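# Stand the carton upright with its arrows pointing up

## Task

Rotate the carton until the arrows printed on its sides point straight up toward the ceiling. It must end up standing on the bench with no part of it overhanging the bench edge. The grippers must have released it and moved away, because a pose that holds only while the robot supports it does not count.

## Robot and tools

Robot: two arms, left_arm and right_arm, each ending in a two-finger gripper. Two head cameras give images in this order: cam_head_left, then cam_head_right, each 672x504 pixels.

Frame: every position and orientation is given in one scene frame. The origin sits on the floor (z = 0) at the middle of the robot's foot. +z is up, +x is the direction the robot faces, and +y is toward the robot's own left, where left_arm is. Image left or right has nothing to do with the arm names. The floor height is the only known height, so judge the bench and carton from the images. Reported hand positions can be a little wrong, more so at long reach.

Gripper axes: the fingers extend along the gripper's +z axis and close along its y axis. end_effector_position is the point between the finger pads, about 1 cm short of the fingertips.

The row format, used by every moving tool: one flat list of 16 numbers covering both arms, even if only one arm moves. First left_arm: x, y, z in metres, then qw, qx, qy, qz (w first), then opening. Then the same 8 for right_arm. x, y, z and the quaternion are an absolute pose in the scene frame for that gripper's end_effector_position and end_effector_quat_wxyz. Opening runs from -1 (closed) to +1 (fully open, 0.094 m). A row may carry 12 extra numbers from 0 to 1: per-joint stiffness scales, left_arm's 6 then right_arm's 6, in Joint positions order (waist, shoulder, elbow, wrist pitch, wrist yaw, wrist roll). They stay in force until replaced.

execute_actions(actions): a list of up to 15 actions. Each action is a table of up to 15 rows, one row per control step of 1/30 s; a short table repeats its last row until the action's 15 steps are done. An empty list just reports state and images. A target more than 0.6 m from the gripper's position at the start of that action, along any of the gripper's current axes, gets that action refused for both arms. If any action is malformed, or the first one fails that distance test against the latest reported state, nothing runs.

move(target, speed, blocking): target is one 16-number row (optionally 28). Each gripper travels in a straight line toward its absolute pose, both finishing together, over 0.5 to 10 s; anything longer is cut off at 10 s. speed is the top path speed in m/s, 0.002 to 0.5, default 0.25; turning is capped at twice that in rad/s. Rotation takes the shorter way. The opening is applied at the start. Paths ignore obstacles and the other arm. Grippers lag, can wander, and can exceed speed when the arm is near straight. With blocking=false the result comes after 0.5 s while motion continues; check with wait(0), and call wait or stop before sending new rows or moves.

wait(seconds): 0 to 10; lets time pass with each arm holding its last command, returning early if a running move finishes. stop(): brakes a running move; it needs room to slow down, and the fingers keep moving. zoom_image(camera, region): camera is cam_head_left or cam_head_right; region is [x0, y0, x1, y1] in image pixels from the top-left, no larger than 504 by 504. finished_scene(scene): pass the current scene number to end it; irreversible, so call it only once the carton is upright, fully on the bench, released, and the grippers are clear.

Controller behaviour: each control step, the commanded pose is clipped to within 70 mm and 16 degrees of the measured pose, then damped inverse kinematics drives the joints, favouring position over orientation. Far poses need several actions; after an action the arm only continues to its last clipped pose. Arms often stop a centimetre or more off target, usually low. To keep an orientation, repeat the same quaternion in every row instead of copying a drifted reading. To park an arm, resend its last reported full pose and the desired opening each call. Elbows cannot fully straighten. Joint ranges (rad): waist -2.880 to 2.880, shoulder 0.000 to 3.142, elbow 0.000 to 3.019, wrist pitch -1.693 to 1.571, wrist yaw -1.571 to 1.571, wrist roll -2.094 to 2.094.

Gripping: grip_measured is the finger opening on the command scale; the last Joint positions entry is the opening in metres. Readings may be offset by up to about 1 mm. To hold, command about 0.03 below grip_measured; less gives a lighter grip. Pads push roughly 50 to 62 N each, less on parts under about 2 mm thick, with a brief spike on first contact.

Reading results: the state line shows each gripper's pose as left_arm: ... | right_arm: .... Hand target lines give the pose each arm is now driven toward. Step readings list positions at some steps; HELD with an arm label means that arm's command was partly held back that step. A move adds a move: line with its ending (done, off_target, moving, held, fault), the limits that acted (paced means the sent pose was clipped; held means some steps were blocked, after which the arm may jump faster than speed), and each gripper's distance from its pose. If only one arm is named, the other finished fine. A pose unreachable line means the clearance check altered or blocked that arm's command. MOTOR HOT appears from 85 °C; at 100 °C an OVER-TEMPERATURE FAULT drops that arm and its load, so avoid holding loads for long. A FAULT line marks an arm stop.

Avoid: dropping or slamming the carton, hard or fast contacts (faster moves and targets set deeper past contact push harder), arms hitting or pressing each other, and knocking anything off the bench or out of the work area. Brief external tugs or pushes on held or loose objects can occur. Quick, smooth, low-effort motion is preferred.

Each tool is called after "Request:" as name([rows], argument=value, ...), one row to a line, values as JSON.

## Session

Request:
execute_actions(actions=[])

Scene clock: 0.00 s.
left_arm: end_effector_position=(+0.6164, +0.3187, +0.9367) grip_measured=-0.997 end_effector_quat_wxyz=(-0.068, +0.432, -0.882, -0.176) | right_arm: end_effector_position=(+0.4002, -0.1764, +0.9263) grip_measured=+1.000 end_effector_quat_wxyz=(-0.294, +0.171, +0.940, -0.020)
Joint positions: left_arm=[ 1.24   1.349  0.824  0.456 -0.696 -0.558  0.   ] | right_arm=[ 1.945  1.617  0.805 -0.008  0.404  0.318  0.094]
Joint velocities: left_arm=[-0.015 -0.005 -0.017  0.002 -0.007  0.007 -0.001] | right_arm=[-0.015 -0.015  0.007  0.002 -0.037  0.022  0.   ]
Hand target (left_arm): +0.612, +0.318, +0.937; +0.065, -0.430, +0.883, +0.177
Hand target (right_arm): +0.392, -0.176, +0.931; -0.301, +0.168, +0.938, -0.021
Joint stiffness scale: left_arm=[1. 1. 1. 1. 1. 1.] | right_arm=[1. 1. 1. 1. 1. 1.]

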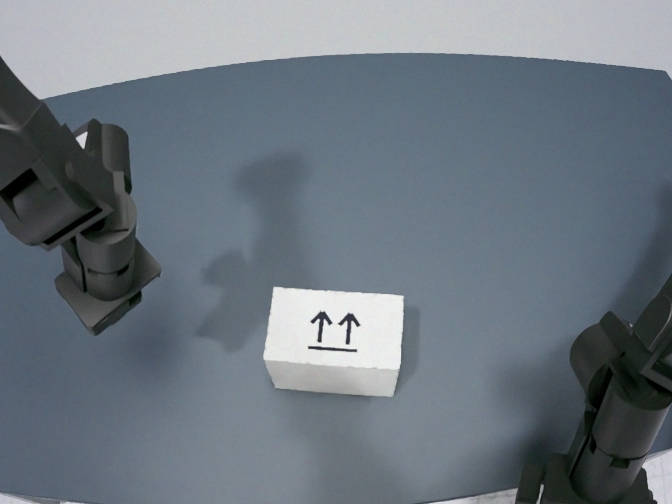

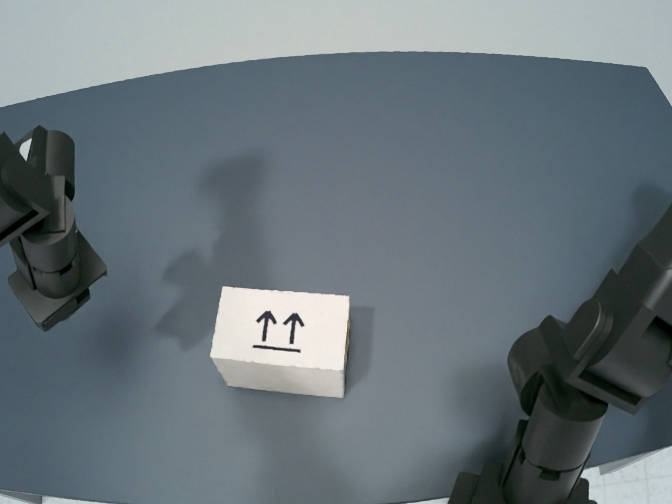

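Request:
move(target=[0.52,0.17,0.93,0,0,1,0,-1,0.52,-0.17,0.93,0,0,1,0,-1])

Scene clock: 7.73 s.
left_arm: end_effector_position=(+0.5396, +0.1868, +0.9246) grip_measured=-0.997 end_effector_quat_wxyz=(+0.015, -0.012, +1.000, +0.015) | right_arm: end_effector_position=(+0.5349, -0.1765, +0.9240) grip_measured=-0.979 end_effector_quat_wxyz=(-0.009, -0.010, -1.000, +0.007)
Joint positions: left_arm=[ 1.136  1.554  0.699  0.717 -0.448  0.274  0.   ] | right_arm=[ 2.022  1.569  0.703  0.709  0.454 -0.268  0.001]
Joint velocities: left_arm=[-0.005 -0.005 -0.002  0.002 -0.007  0.066  0.001] | right_arm=[-0.005 -0.005 -0.017 -0.007  0.051 -0.037 -0.001]
Hand target (left_arm): +0.521, +0.172, +0.930; +0.003, +0.002, +1.000, +0.001
Hand target (right_arm): +0.521, -0.171, +0.932; +0.001, -0.003, +1.000, +0.000
Off the commanded pose (left_arm): 0.026 m, 3 deg.
Off the commanded pose (right_arm): 0.017 m, 2 deg.
Joint stiffness scale: left_arm=[1. 1. 1. 1. 1. 1.] | right_arm=[1. 1. 1. 1. 1. 1.]
move: off_target (left_arm, right_arm)

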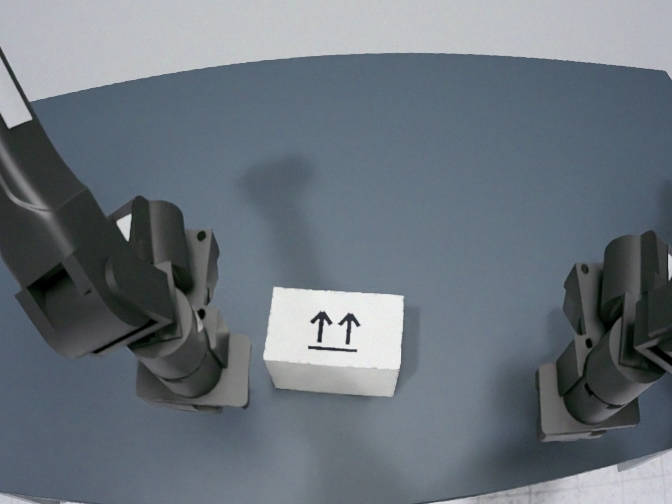

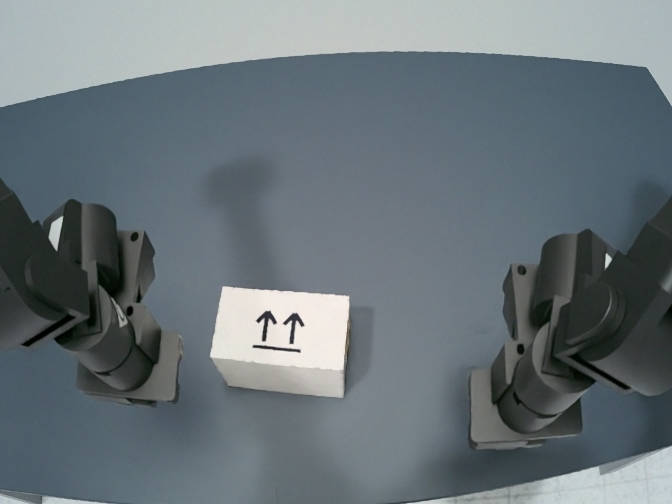

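Request:
move(target=[0.6,0.2,0.88,0,0,0.924,-0.383,-1,0.6,-0.1,0.88,0,0,0.924,0.383,-1])

Scene clock: 13.47 s.
left_arm: end_effector_position=(+0.6197, +0.1979, +0.8878) grip_measured=-0.997 end_effector_quat_wxyz=(+0.021, +0.002, +0.924, -0.383) | right_arm: end_effector_position=(+0.6080, -0.1005, +0.8878) grip_measured=-0.979 end_effector_quat_wxyz=(-0.008, -0.005, -0.924, -0.383)
Joint positions: left_arm=[1.425 1.513 1.066 0.043 0.609 0.397 0.   ] | right_arm=[ 1.898  1.602  1.045  0.17  -0.435 -0.305  0.001]
Joint velocities: left_arm=[-0.005 -0.005  0.017 -0.007  0.051 -0.037 -0.   ] | right_arm=[ 0.005 -0.005 -0.007  0.017  0.022 -0.022 -0.001]
Hand target (left_arm): +0.600, +0.198, +0.879; +0.004, -0.001, +0.923, -0.384
Hand target (right_arm): +0.602, -0.103, +0.882; +0.002, +0.000, +0.924, +0.382
Off the commanded pose (left_arm): 0.021 m, 2 deg.
Off the commanded pose (right_arm): 0.011 m, 1 deg.
Joint stiffness scale: left_arm=[1. 1. 1. 1. 1. 1.] | right_arm=[1. 1. 1. 1. 1. 1.]
move: off_target (left_arm, right_arm)

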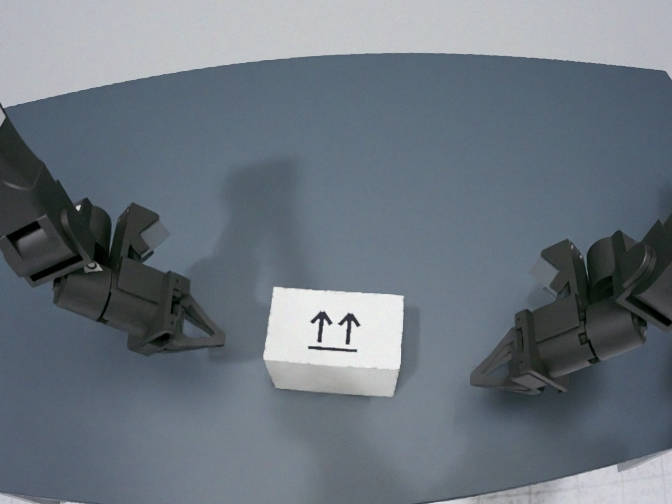

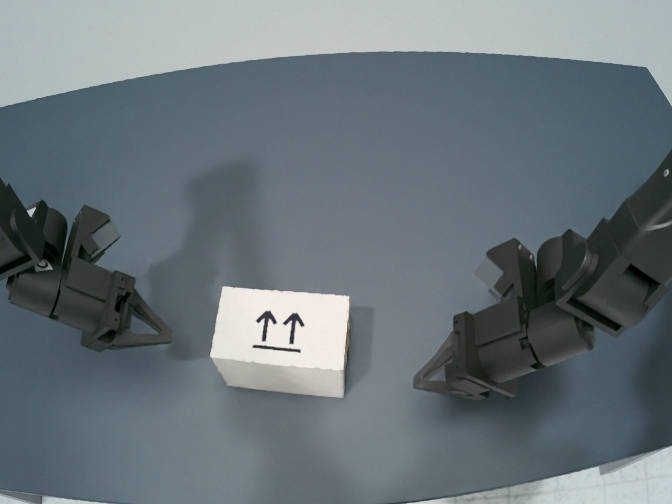

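Request:
move(target=[0.655,0.175,0.84,0,0,0.924,-0.383,-1,0.665,-0.055,0.84,0,0,0.924,0.383,-1], speed=0.1)

Scene clock: 18.13 s.
left_arm: end_effector_position=(+0.6687, +0.1929, +0.8450) grip_measured=-0.997 end_effector_quat_wxyz=(+0.016, +0.005, +0.928, -0.373) | right_arm: end_effector_position=(+0.6724, -0.0629, +0.8431) grip_measured=-0.979 end_effector_quat_wxyz=(-0.011, +0.005, -0.925, -0.380)
Joint positions: left_arm=[ 1.391  1.599  1.274 -0.074  0.554  0.385  0.   ] | right_arm=[ 1.968  1.715  1.306  0.035 -0.364 -0.296  0.001]
Joint velocities: left_arm=[-0.005 -0.005  0.002  0.007  0.081 -0.095 -0.001] | right_arm=[-0.005 -0.015 -0.012  0.022  0.051 -0.037 -0.   ]
Hand target (left_arm): +0.655, +0.176, +0.840; -0.000, +0.001, +0.924, -0.383
Hand target (right_arm): +0.666, -0.056, +0.841; +0.000, +0.001, +0.924, +0.383
Off the commanded pose (left_arm): 0.023 m, 2 deg.
Off the commanded pose (right_arm): 0.011 m, 1 deg.
Joint stiffness scale: left_arm=[1. 1. 1. 1. 1. 1.] | right_arm=[1. 1. 1. 1. 1. 1.]
move: off_target (left_arm, right_arm)

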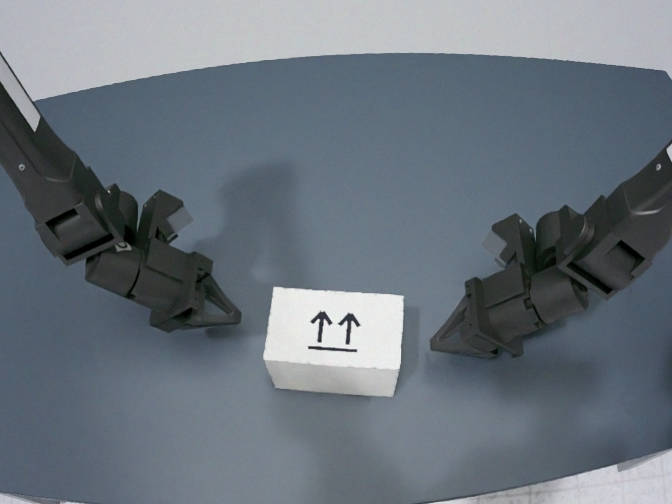

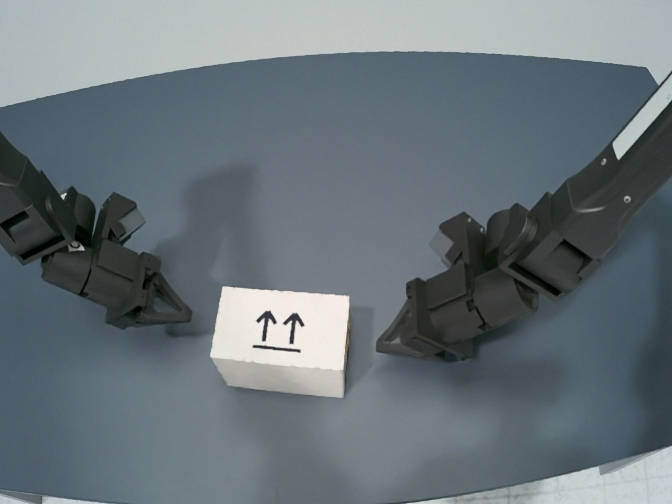

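Request:
move(target=[0.663,0.165,0.828,0,0,0.924,-0.383,-1,0.69,-0.05,0.828,0,0,0.924,0.383,-1], speed=0.08)

Request:
move(target=[0.663,0.115,0.828,0,0,0.924,-0.383,-1,0.69,0.005,0.828,0,0,0.924,0.383,-1], speed=0.04)

Scene clock: 24.63 s.
left_arm: end_effector_position=(+0.6762, +0.1811, +0.8336) grip_measured=-0.997 end_effector_quat_wxyz=(+0.015, +0.004, +0.927, -0.374) | right_arm: end_effector_position=(+0.6964, -0.0586, +0.8300) grip_measured=-0.979 end_effector_quat_wxyz=(-0.011, +0.005, -0.925, -0.379)
Joint positions: left_arm=[ 1.371  1.634  1.32  -0.084  0.537  0.376  0.   ] | right_arm=[ 1.977  1.745  1.398 -0.026 -0.353 -0.292  0.001]
Joint velocities: left_arm=[-0.015 -0.005  0.017  0.007 -0.037 -0.037 -0.001] | right_arm=[-0.015 -0.015  0.002 -0.002 -0.037  0.007  0.001]
Hand target (left_arm): +0.663, +0.166, +0.829; +0.000, +0.001, +0.924, -0.383
Hand target (right_arm): +0.690, -0.051, +0.828; -0.000, +0.000, +0.924, +0.383
Off the commanded pose (left_arm): 0.022 m, 2 deg.
Off the commanded pose (right_arm): 0.011 m, 1 deg.
Joint stiffness scale: left_arm=[1. 1. 1. 1. 1. 1.] | right_arm=[1. 1. 1. 1. 1. 1.]
move: off_target (left_arm, right_arm)

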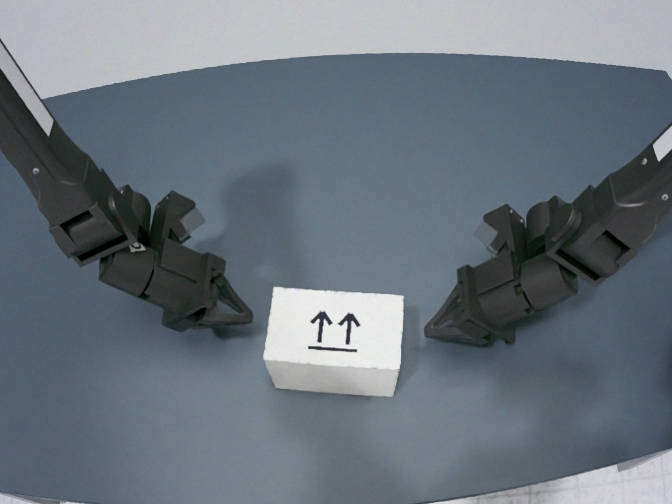

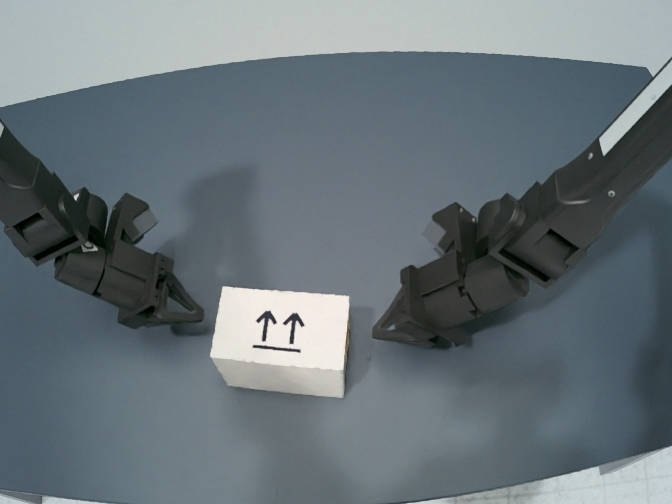

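Scene clock: 26.57 s.
left_arm: end_effector_position=(+0.6833, +0.1563, +0.8309) grip_measured=-0.997 end_effector_quat_wxyz=(+0.018, +0.002, +0.934, -0.358) | right_arm: end_effector_position=(+0.6960, -0.0283, +0.8216) grip_measured=-0.979 end_effector_quat_wxyz=(-0.002, -0.000, -0.932, -0.363)
Joint positions: left_arm=[ 1.318  1.649  1.32  -0.037  0.457  0.341  0.   ] | right_arm=[ 2.026  1.794  1.435 -0.011 -0.271 -0.259  0.001]
Joint velocities: left_arm=[-0.005 -0.024 -0.012 -0.007  0.022 -0.051  0.   ] | right_arm=[-0.024  0.005 -0.002  0.002  0.022 -0.051 -0.001]
Hand target (left_arm): +0.662, +0.117, +0.830; -0.000, +0.001, +0.924, -0.383
Hand target (right_arm): +0.690, +0.004, +0.828; -0.000, +0.001, +0.924, +0.383
Off the commanded pose (left_arm): 0.046 m, 4 deg.
Off the commanded pose (right_arm): 0.034 m, 3 deg.
Joint stiffness scale: left_arm=[1. 1. 1. 1. 1. 1.] | right_arm=[1. 1. 1. 1. 1. 1.]
move: off_target (left_arm, right_arm)

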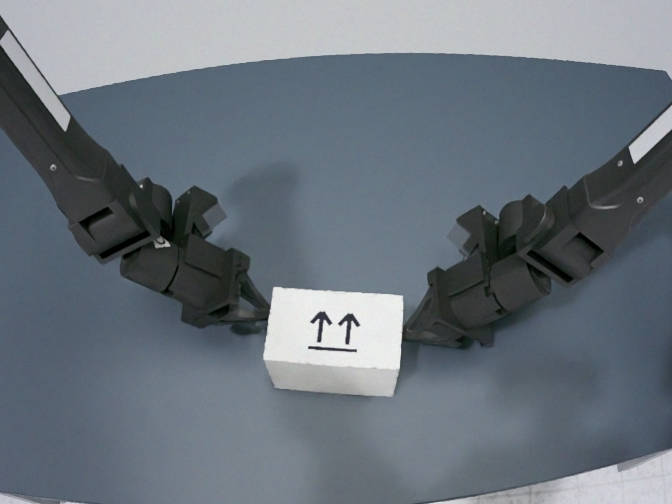

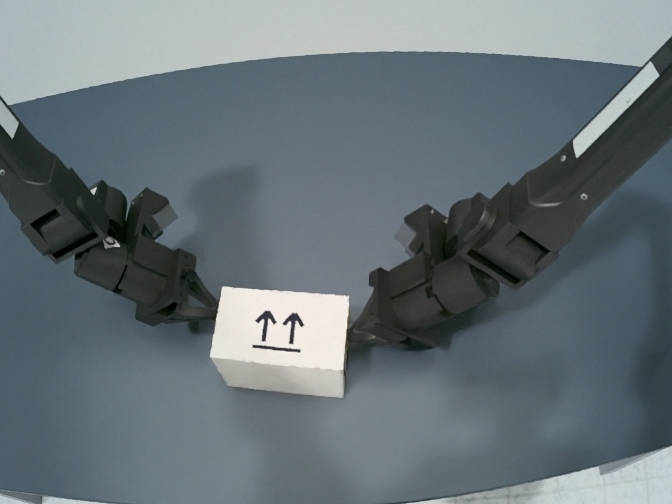

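Lift with an arc toward the robot, pivoting on the near bottom edge.

Request:
move(target=[0.643,0.108,0.868,0,0,0.924,-0.383,-1,0.67,0.012,0.868,0,0,0.924,0.383,-1], speed=0.04)

Scene clock: 30.53 s.
left_arm: end_effector_position=(+0.6464, +0.1529, +0.8451) grip_measured=-0.997 end_effector_quat_wxyz=(+0.005, -0.003, +0.938, -0.346) | right_arm: end_effector_position=(+0.6741, -0.0298, +0.8396) grip_measured=-0.980 end_effector_quat_wxyz=(-0.003, -0.002, -0.938, -0.346)
Joint positions: left_arm=[1.317 1.621 1.204 0.038 0.426 0.329 0.   ] | right_arm=[ 2.038  1.752  1.324  0.071 -0.226 -0.25   0.001]
Joint velocities: left_arm=[-0.024 -0.005 -0.002  0.017 -0.022  0.066 -0.001] | right_arm=[-0.015 -0.005 -0.012 -0.002  0.066 -0.037 -0.001]
Hand target (left_arm): +0.643, +0.110, +0.868; -0.000, +0.001, +0.924, -0.383
Hand target (right_arm): +0.669, +0.011, +0.867; -0.001, +0.001, +0.924, +0.383
Off the commanded pose (left_arm): 0.051 m, 5 deg.
Off the commanded pose (right_arm): 0.051 m, 5 deg.
Joint stiffness scale: left_arm=[1. 1. 1. 1. 1. 1.] | right_arm=[1. 1. 1. 1. 1. 1.]
move: off_target (left_arm, right_arm)

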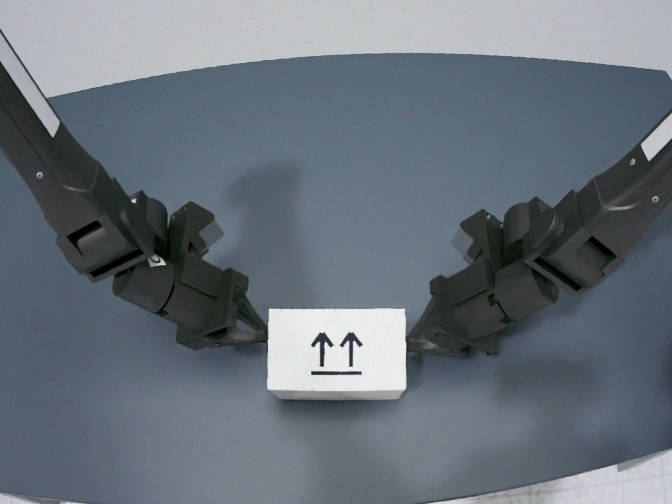

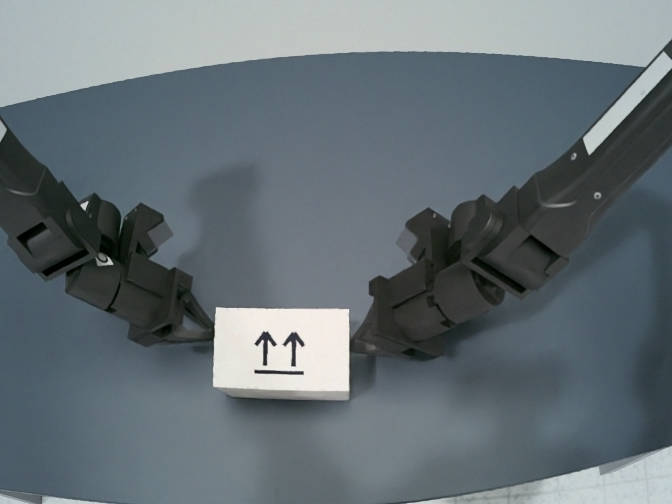

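It pivots. Continue.

Request:
move(target=[0.61,0.108,0.895,0,0,0.924,-0.383,-1,0.635,0.012,0.895,0,0,0.924,0.383,-1], speed=0.04)

Scene clock: 34.37 s.
left_arm: end_effector_position=(+0.6006, +0.1145, +0.8818) grip_measured=-0.997 end_effector_quat_wxyz=(-0.009, +0.001, +0.927, -0.375) | right_arm: end_effector_position=(+0.6394, +0.0096, +0.8865) grip_measured=-0.980 end_effector_quat_wxyz=(-0.003, +0.004, -0.925, -0.379)
Joint positions: left_arm=[1.27  1.599 1.056 0.12  0.432 0.327 0.   ] | right_arm=[ 2.103  1.722  1.179  0.17  -0.232 -0.241  0.001]
Joint velocities: left_arm=[-0.005  0.005  0.002 -0.007  0.037 -0.051 -0.001] | right_arm=[-0.015  0.005  0.002  0.017 -0.037 -0.022 -0.   ]
Hand target (left_arm): +0.610, +0.108, +0.895; +0.000, +0.001, +0.924, -0.383
Hand target (right_arm): +0.635, +0.013, +0.893; -0.000, +0.001, +0.924, +0.383
Off the commanded pose (left_arm): 0.017 m, 1 deg.
Off the commanded pose (right_arm): 0.010 m, 1 deg.
Joint stiffness scale: left_arm=[1. 1. 1. 1. 1. 1.] | right_arm=[1. 1. 1. 1. 1. 1.]
move: off_target (left_arm)

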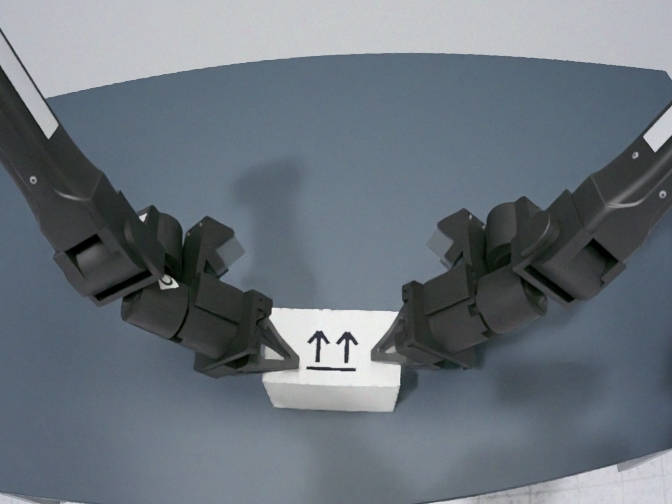

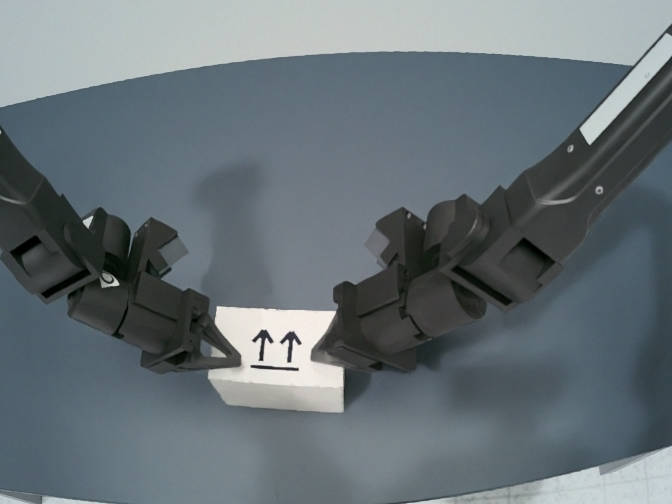

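Request:
move(target=[0.64,0.18,0.89,0,0,0.866,-0.5,-1,0.667,-0.06,0.89,0,0,0.866,0.5,-1], speed=0.15)

Request:
move(target=[0.64,0.175,0.805,0,0,0.866,-0.5,-1,0.667,-0.06,0.808,0,0,0.866,0.5,-1], speed=0.1)

Request:
move(target=[0.64,0.095,0.815,0,0,0.866,-0.5,-1,0.667,0.025,0.815,0,0,0.866,0.5,-1], speed=0.05)

Scene clock: 40.13 s.
left_arm: end_effector_position=(+0.6376, +0.1694, +0.8889) grip_measured=-0.997 end_effector_quat_wxyz=(-0.002, -0.004, +0.863, -0.504) | right_arm: end_effector_position=(+0.6611, -0.0569, +0.8918) grip_measured=-0.980 end_effector_quat_wxyz=(+0.004, -0.005, -0.866, -0.500)
Joint positions: left_arm=[ 1.419  1.599  1.25  -0.253  0.835  0.492  0.   ] | right_arm=[ 1.936  1.665  1.27  -0.1   -0.642 -0.335  0.001]
Joint velocities: left_arm=[-0.005 -0.015 -0.002 -0.007  0.037 -0.022 -0.   ] | right_arm=[-0.015 -0.005 -0.012  0.007 -0.022  0.022 -0.001]
Hand target (left_arm): +0.640, +0.179, +0.890; +0.001, -0.001, +0.866, -0.501
Hand target (right_arm): +0.666, -0.061, +0.892; +0.001, -0.001, +0.867, +0.499
Off the commanded pose (left_arm): 0.011 m, 1 deg.
Off the commanded pose (right_arm): 0.007 m, 1 deg.
Joint stiffness scale: left_arm=[1. 1. 1. 1. 1. 1.] | right_arm=[1. 1. 1. 1. 1. 1.]
move: off_target (left_arm)

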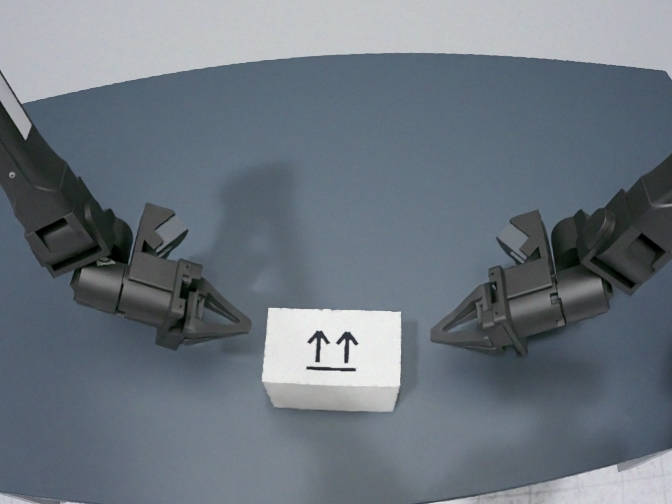

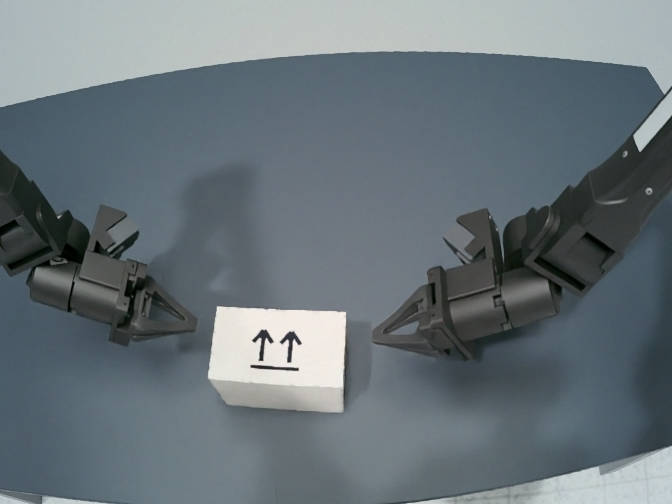

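Scene clock: 41.33 s.
left_arm: end_effector_position=(+0.6582, +0.1713, +0.8152) grip_measured=-0.997 end_effector_quat_wxyz=(+0.013, +0.005, +0.865, -0.501) | right_arm: end_effector_position=(+0.6739, -0.0578, +0.8141) grip_measured=-0.980 end_effector_quat_wxyz=(-0.004, -0.003, -0.866, -0.501)
Joint positions: left_arm=[ 1.43   1.777  1.494 -0.296  0.845  0.51   0.   ] | right_arm=[ 1.895  1.85   1.519 -0.168 -0.684 -0.364  0.001]
Joint velocities: left_arm=[-0.005 -0.005  0.017 -0.007  0.022  0.022  0.   ] | right_arm=[-0.024 -0.005 -0.012 -0.032 -0.022 -0.081  0.   ]
Hand target (left_arm): +0.640, +0.176, +0.806; +0.000, -0.000, +0.866, -0.500
Hand target (right_arm): +0.668, -0.061, +0.809; +0.000, -0.000, +0.866, +0.500
Off the commanded pose (left_arm): 0.021 m, 2 deg.
Off the commanded pose (right_arm): 0.009 m, 1 deg.
Joint stiffness scale: left_arm=[1. 1. 1. 1. 1. 1.] | right_arm=[1. 1. 1. 1. 1. 1.]
move: off_target (left_arm)

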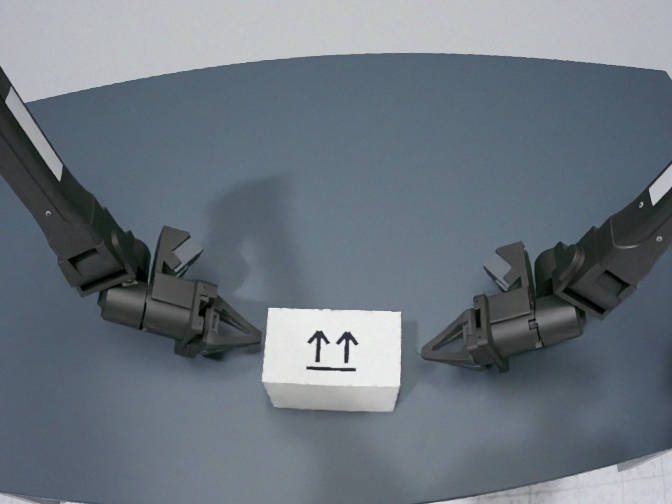

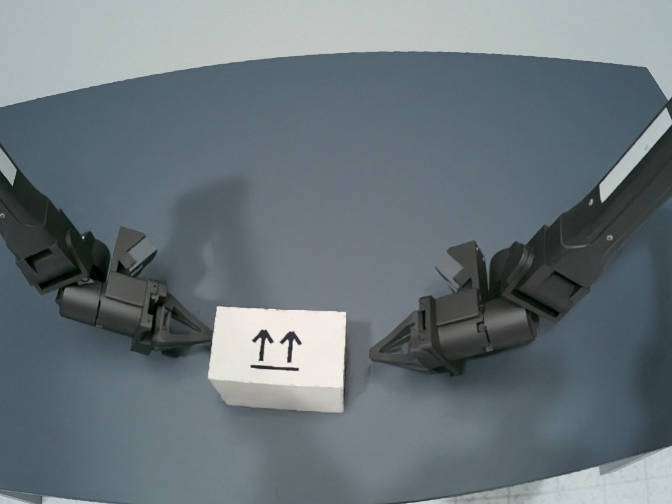

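Scene clock: 43.23 s.
left_arm: end_effector_position=(+0.6606, +0.1563, +0.8055) grip_measured=-0.997 end_effector_quat_wxyz=(+0.020, +0.003, +0.886, -0.463) | right_arm: end_effector_position=(+0.6770, -0.0286, +0.8030) grip_measured=-0.980 end_effector_quat_wxyz=(-0.007, -0.003, -0.883, -0.470)
Joint positions: left_arm=[ 1.393  1.777  1.457 -0.168  0.741  0.436  0.   ] | right_arm=[ 1.947  1.885  1.533 -0.095 -0.573 -0.317  0.001]
Joint velocities: left_arm=[-0.015 -0.005 -0.012  0.012 -0.022 -0.007  0.   ] | right_arm=[-0.005 -0.015 -0.007  0.017  0.007  0.022 -0.   ]
Hand target (left_arm): +0.639, +0.098, +0.818; -0.001, +0.002, +0.866, -0.500
Hand target (right_arm): +0.667, +0.023, +0.817; -0.001, +0.001, +0.866, +0.500
Off the commanded pose (left_arm): 0.065 m, 5 deg.
Off the commanded pose (right_arm): 0.056 m, 4 deg.
Joint stiffness scale: left_arm=[1. 1. 1. 1. 1. 1.] | right_arm=[1. 1. 1. 1. 1. 1.]
move: off_target (left_arm, right_arm)

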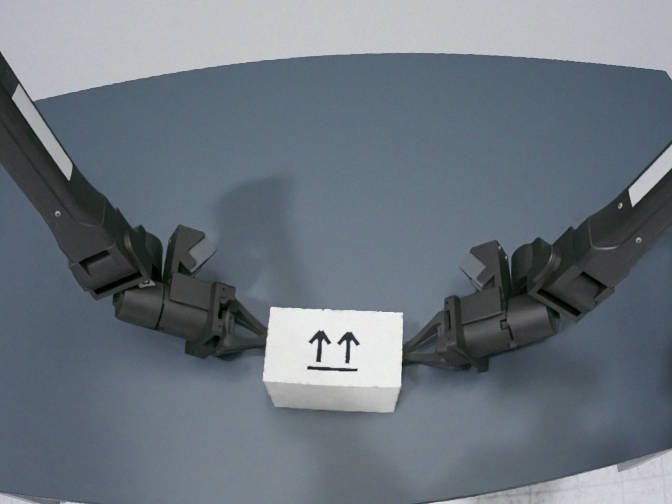

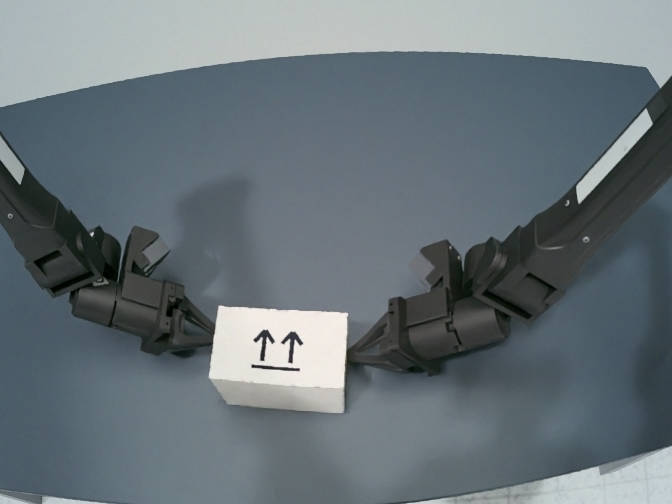

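Lift mostly straight up this time.

Request:
move(target=[0.645,0.095,0.86,0,0,0.866,-0.5,-1,0.667,0.025,0.86,0,0,0.866,0.5,-1], speed=0.04)

Scene clock: 46.87 s.
left_arm: end_effector_position=(+0.6443, +0.1535, +0.8312) grip_measured=-0.997 end_effector_quat_wxyz=(+0.004, -0.003, +0.890, -0.457) | right_arm: end_effector_position=(+0.6769, -0.0301, +0.8272) grip_measured=-0.980 end_effector_quat_wxyz=(-0.011, -0.002, -0.889, -0.457)
Joint positions: left_arm=[ 1.384  1.714  1.349 -0.139  0.712  0.417  0.   ] | right_arm=[ 1.965  1.819  1.439 -0.045 -0.531 -0.305  0.001]
Joint velocities: left_arm=[ 0.005  0.005  0.002  0.017  0.022 -0.066 -0.   ] | right_arm=[-0.005 -0.015 -0.002  0.007 -0.022 -0.037 -0.001]
Hand target (left_arm): +0.644, +0.098, +0.860; -0.000, +0.001, +0.866, -0.500
Hand target (right_arm): +0.667, +0.023, +0.860; -0.000, +0.001, +0.866, +0.500
Off the commanded pose (left_arm): 0.065 m, 6 deg.
Off the commanded pose (right_arm): 0.065 m, 6 deg.
Joint stiffness scale: left_arm=[1. 1. 1. 1. 1. 1.] | right_arm=[1. 1. 1. 1. 1. 1.]
move: off_target (left_arm, right_arm)

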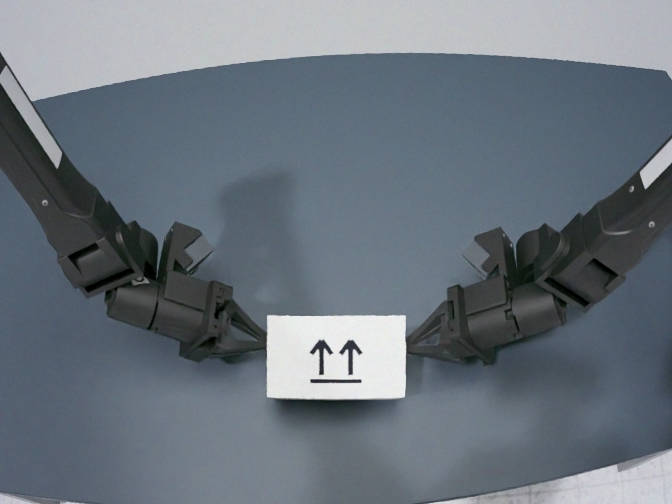

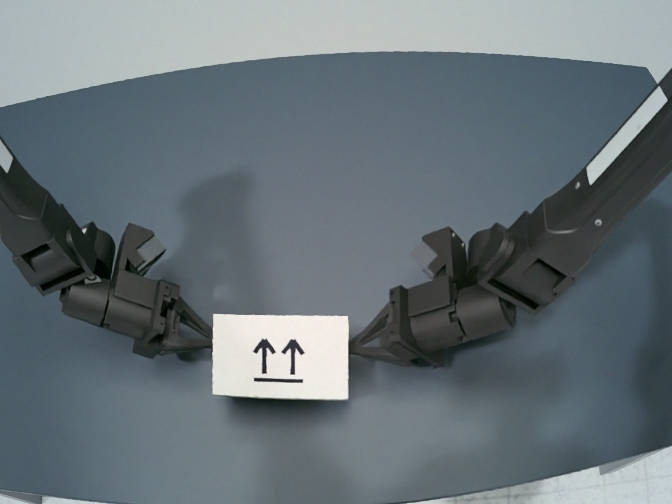

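Request:
execute_actions([
  [[0.645,0.095,0.868,0,0,0.866,-0.5,-1,0.665,0.025,0.868,0,0,0.866,0.5,-1]],
  [[0.643,0.095,0.876,0,0,0.866,-0.5,-1,0.662,0.025,0.876,0,0,0.866,0.5,-1]],
  [[0.64,0.095,0.884,0,0,0.866,-0.5,-1,0.658,0.025,0.884,0,0,0.866,0.5,-1]],
  [[0.637,0.095,0.892,0,0,0.866,-0.5,-1,0.654,0.025,0.892,0,0,0.866,0.5,-1]],
])

Scene clock: 51.57 s.
left_arm: end_effector_position=(+0.6349, +0.1527, +0.8617) grip_measured=-0.997 end_effector_quat_wxyz=(+0.002, -0.004, +0.891, -0.455) | right_arm: end_effector_position=(+0.6693, -0.0300, +0.8589) grip_measured=-0.980 end_effector_quat_wxyz=(-0.015, -0.002, -0.890, -0.455)
Joint positions: left_arm=[ 1.377  1.64   1.242 -0.103  0.7    0.41   0.   ] | right_arm=[ 1.984  1.746  1.325  0.012 -0.512 -0.294  0.001]
Joint velocities: left_arm=[-0.005  0.005  0.002 -0.007  0.007 -0.037  0.001] | right_arm=[-0.005  0.005  0.007 -0.007 -0.007 -0.022 -0.   ]
Hand target (left_arm): +0.636, +0.098, +0.892; +0.000, +0.001, +0.866, -0.500
Hand target (right_arm): +0.654, +0.022, +0.892; -0.001, +0.000, +0.866, +0.500
Off the commanded pose (left_arm): 0.065 m, 6 deg.
Off the commanded pose (right_arm): 0.066 m, 6 deg.
Joint stiffness scale: left_arm=[1. 1. 1. 1. 1. 1.] | right_arm=[1. 1. 1. 1. 1. 1.]
Step readings (end_effector_position; steps 1 to 15: 1st action; 16 to 30: 2nd action; 31 to 45: 3rd action; 46 to 60: 4th action):
0: left_arm (+0.6443, +0.1535, +0.8312) | right_arm (+0.6769, -0.0301, +0.8272)
1: left_arm (+0.6440, +0.1536, +0.8315) | right_arm (+0.6765, -0.0301, +0.8276)
2: left_arm (+0.6434, +0.1533, +0.8327) | right_arm (+0.6756, -0.0303, +0.8286)
4: left_arm (+0.6416, +0.1531, +0.8360) | right_arm (+0.6737, -0.0303, +0.8319)
8: left_arm (+0.6419, +0.1530, +0.8390) | right_arm (+0.6743, -0.0305, +0.8347)
15: left_arm (+0.6432, +0.1530, +0.8394) | right_arm (+0.6761, -0.0305, +0.8354)
16: left_arm (+0.6430, +0.1528, +0.8399) | right_arm (+0.6760, -0.0308, +0.8357)
17: left_arm (+0.6421, +0.1526, +0.8408) | right_arm (+0.6752, -0.0307, +0.8368)
19: left_arm (+0.6404, +0.1525, +0.8438) | right_arm (+0.6731, -0.0309, +0.8397)
23: left_arm (+0.6394, +0.1527, +0.8462) | right_arm (+0.6736, -0.0304, +0.8427)
30: left_arm (+0.6399, +0.1530, +0.8460) | right_arm (+0.6765, -0.0303, +0.8440)
31: left_arm (+0.6398, +0.1528, +0.8466) | right_arm (+0.6760, -0.0302, +0.8443)
32: left_arm (+0.6392, +0.1526, +0.8477) | right_arm (+0.6753, -0.0304, +0.8453)
34: left_arm (+0.6370, +0.1526, +0.8508) | right_arm (+0.6731, -0.0306, +0.8483)
38: left_arm (+0.6363, +0.1527, +0.8536) | right_arm (+0.6715, -0.0301, +0.8509)
45: left_arm (+0.6370, +0.1530, +0.8537) | right_arm (+0.6720, -0.0298, +0.8511)
46: left_arm (+0.6368, +0.1531, +0.8541) | right_arm (+0.6717, -0.0300, +0.8513)
47: left_arm (+0.6361, +0.1527, +0.8553) | right_arm (+0.6711, -0.0301, +0.8524)
49: left_arm (+0.6341, +0.1525, +0.8584) | right_arm (+0.6693, -0.0303, +0.8557)
53: left_arm (+0.6336, +0.1527, +0.8614) | right_arm (+0.6683, -0.0301, +0.8586)
60: end_effector_position above

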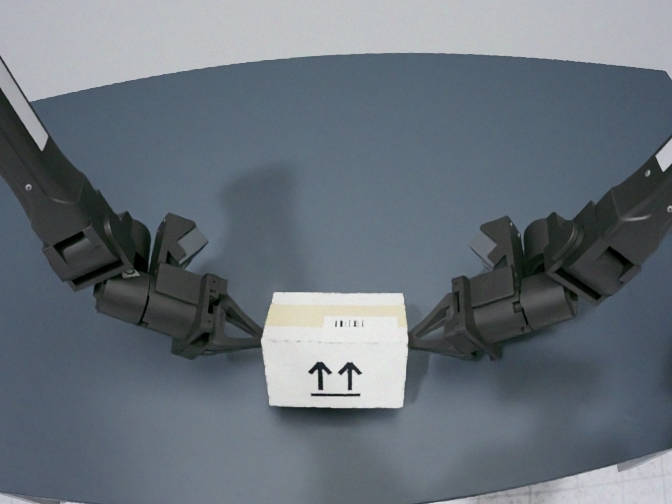

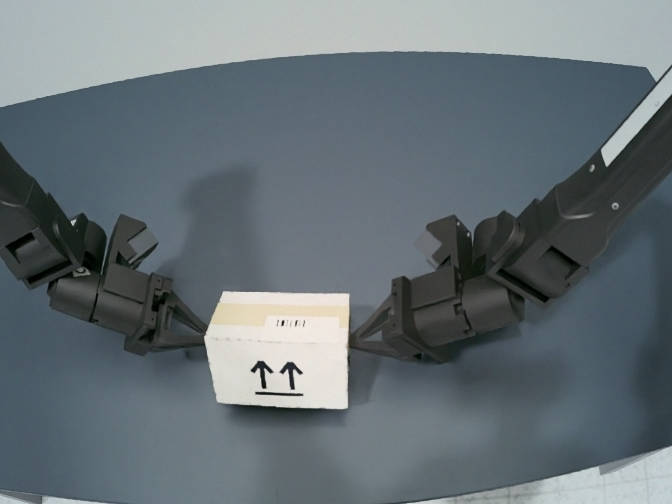

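Request:
execute_actions([
  [[0.632,0.095,0.885,0,0,0.866,-0.5,-1,0.649,0.025,0.885,0,0,0.866,0.5,-1]],
  [[0.627,0.097,0.875,0,0,0.866,-0.5,-1,0.644,0.023,0.875,0,0,0.866,0.5,-1]],
  [[0.622,0.105,0.865,0,0,0.866,-0.5,-1,0.64,0.015,0.865,0,0,0.866,0.5,-1]],
])

Scene clock: 56.00 s.
left_arm: end_effector_position=(+0.6480, +0.1540, +0.8590) grip_measured=-0.997 end_effector_quat_wxyz=(+0.023, +0.003, +0.888, -0.460) | right_arm: end_effector_position=(+0.6474, -0.0270, +0.8462) grip_measured=-0.980 end_effector_quat_wxyz=(-0.006, -0.008, -0.886, -0.464)
Joint positions: left_arm=[ 1.378  1.646  1.265 -0.09   0.724  0.421  0.   ] | right_arm=[ 1.966  1.791  1.33   0.027 -0.544 -0.294  0.001]
Joint velocities: left_arm=[-0.015 -0.015  0.012  0.007 -0.007  0.095  0.   ] | right_arm=[-0.005  0.005  0.002 -0.002  0.037  0.066  0.001]
Hand target (left_arm): +0.622, +0.107, +0.867; -0.000, +0.001, +0.866, -0.500
Hand target (right_arm): +0.640, +0.014, +0.865; -0.000, +0.001, +0.866, +0.500
Off the commanded pose (left_arm): 0.056 m, 6 deg.
Off the commanded pose (right_arm): 0.047 m, 5 deg.
Joint stiffness scale: left_arm=[1. 1. 1. 1. 1. 1.] | right_arm=[1. 1. 1. 1. 1. 1.]
Step readings (end_effector_position; steps 1 to 15: 1st action; 16 to 30: 2nd action; 31 to 45: 3rd action):
0: left_arm (+0.6349, +0.1527, +0.8617) | right_arm (+0.6693, -0.0300, +0.8589)
1: left_arm (+0.6352, +0.1528, +0.8616) | right_arm (+0.6696, -0.0300, +0.8589)
2: left_arm (+0.6355, +0.1529, +0.8615) | right_arm (+0.6701, -0.0300, +0.8589)
4: left_arm (+0.6361, +0.1530, +0.8613) | right_arm (+0.6707, -0.0300, +0.8590)
8: left_arm (+0.6363, +0.1531, +0.8612) | right_arm (+0.6709, -0.0300, +0.8589)
15: left_arm (+0.6363, +0.1531, +0.8612) | right_arm (+0.6709, -0.0300, +0.8590)
16: left_arm (+0.6365, +0.1530, +0.8613) | right_arm (+0.6708, -0.0295, +0.8593)
17: left_arm (+0.6368, +0.1530, +0.8613) | right_arm (+0.6707, -0.0290, +0.8592)
19: left_arm (+0.6377, +0.1532, +0.8611) | right_arm (+0.6697, -0.0287, +0.8584)
23: left_arm (+0.6384, +0.1535, +0.8608) | right_arm (+0.6672, -0.0285, +0.8568)
30: left_arm (+0.6384, +0.1535, +0.8608) | right_arm (+0.6664, -0.0286, +0.8563)
31: left_arm (+0.6394, +0.1533, +0.8611) | right_arm (+0.6664, -0.0291, +0.8562)
32: left_arm (+0.6408, +0.1533, +0.8611) | right_arm (+0.6666, -0.0294, +0.8561)
34: left_arm (+0.6438, +0.1531, +0.8604) | right_arm (+0.6647, -0.0304, +0.8538)
38: left_arm (+0.6459, +0.1534, +0.8594) | right_arm (+0.6566, -0.0287, +0.8502)
45: end_effector_position above

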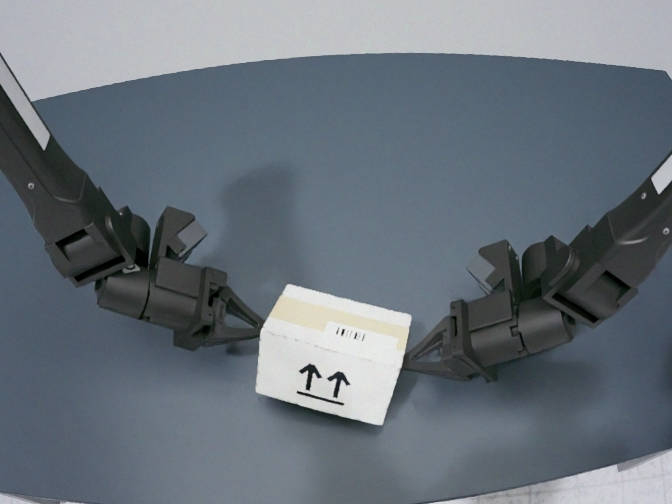

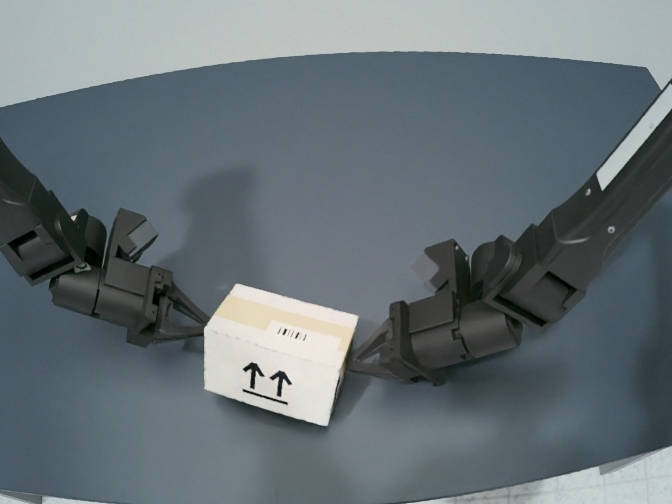

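Request:
execute_actions([
  [[0.61,0.108,0.862,0,0,0.866,-0.5,-1,0.645,0.015,0.862,0,0,0.866,0.5,-1]],
  [[0.6,0.11,0.855,0,0,0.866,-0.5,-1,0.64,0.013,0.857,0,0,0.866,0.5,-1]],
  [[0.592,0.112,0.848,0,0,0.866,-0.5,-1,0.632,0.011,0.85,0,0,0.866,0.5,-1]],
])

Scene clock: 60.70 s.
left_arm: end_effector_position=(+0.6219, +0.1522, +0.8435) grip_measured=-0.997 end_effector_quat_wxyz=(+0.022, +0.005, +0.884, -0.466) | right_arm: end_effector_position=(+0.6426, -0.0305, +0.8352) grip_measured=-0.980 end_effector_quat_wxyz=(-0.004, -0.012, -0.885, -0.466)
Joint positions: left_arm=[ 1.398  1.702  1.266 -0.055  0.755  0.446  0.   ] | right_arm=[ 1.95   1.815  1.352  0.024 -0.563 -0.294  0.001]
Joint velocities: left_arm=[-0.005 -0.005 -0.002  0.017  0.007  0.037  0.   ] | right_arm=[ 0.015 -0.005  0.002  0.002 -0.037 -0.022 -0.   ]
Hand target (left_arm): +0.593, +0.114, +0.850; +0.000, +0.001, +0.866, -0.500
Hand target (right_arm): +0.632, +0.010, +0.851; +0.000, +0.001, +0.866, +0.500
Off the commanded pose (left_arm): 0.050 m, 5 deg.
Off the commanded pose (right_arm): 0.045 m, 5 deg.
Joint stiffness scale: left_arm=[1. 1. 1. 1. 1. 1.] | right_arm=[1. 1. 1. 1. 1. 1.]
Step readings (end_effector_position; steps 1 to 15: 1st action; 16 to 30: 2nd action; 31 to 45: 3rd action):
0: left_arm (+0.6485, +0.1540, +0.8589) | right_arm (+0.6469, -0.0268, +0.8460)
1: left_arm (+0.6493, +0.1538, +0.8594) | right_arm (+0.6476, -0.0270, +0.8459)
2: left_arm (+0.6500, +0.1535, +0.8596) | right_arm (+0.6480, -0.0272, +0.8453)
4: left_arm (+0.6512, +0.1535, +0.8597) | right_arm (+0.6504, -0.0274, +0.8443)
8: left_arm (+0.6510, +0.1533, +0.8595) | right_arm (+0.6533, -0.0280, +0.8436)
15: left_arm (+0.6508, +0.1532, +0.8594) | right_arm (+0.6535, -0.0280, +0.8435)
16: left_arm (+0.6509, +0.1529, +0.8595) | right_arm (+0.6532, -0.0283, +0.8433)
17: left_arm (+0.6508, +0.1529, +0.8591) | right_arm (+0.6529, -0.0283, +0.8432)
19: left_arm (+0.6489, +0.1523, +0.8576) | right_arm (+0.6519, -0.0289, +0.8418)
23: left_arm (+0.6421, +0.1509, +0.8543) | right_arm (+0.6490, -0.0307, +0.8394)
30: left_arm (+0.6367, +0.1505, +0.8517) | right_arm (+0.6482, -0.0316, +0.8387)
31: left_arm (+0.6366, +0.1508, +0.8516) | right_arm (+0.6480, -0.0315, +0.8387)
32: left_arm (+0.6365, +0.1510, +0.8513) | right_arm (+0.6483, -0.0316, +0.8387)
34: left_arm (+0.6341, +0.1513, +0.8497) | right_arm (+0.6471, -0.0313, +0.8373)
38: left_arm (+0.6269, +0.1517, +0.8460) | right_arm (+0.6435, -0.0310, +0.8354)
45: end_effector_position above

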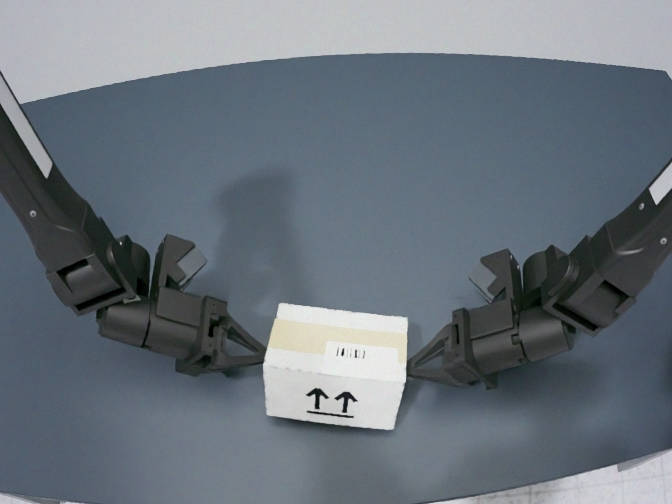

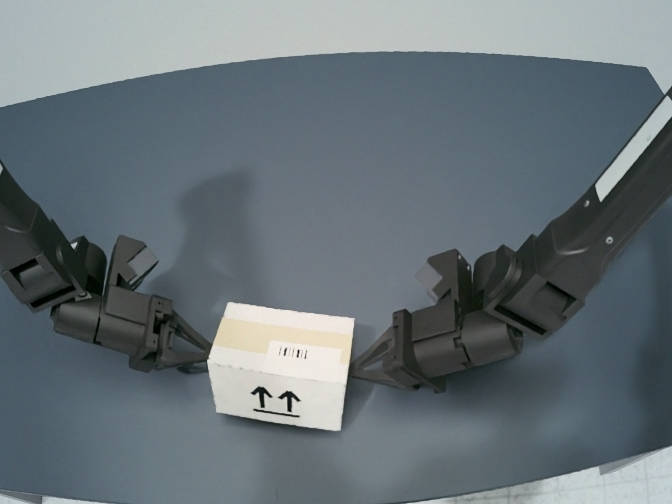

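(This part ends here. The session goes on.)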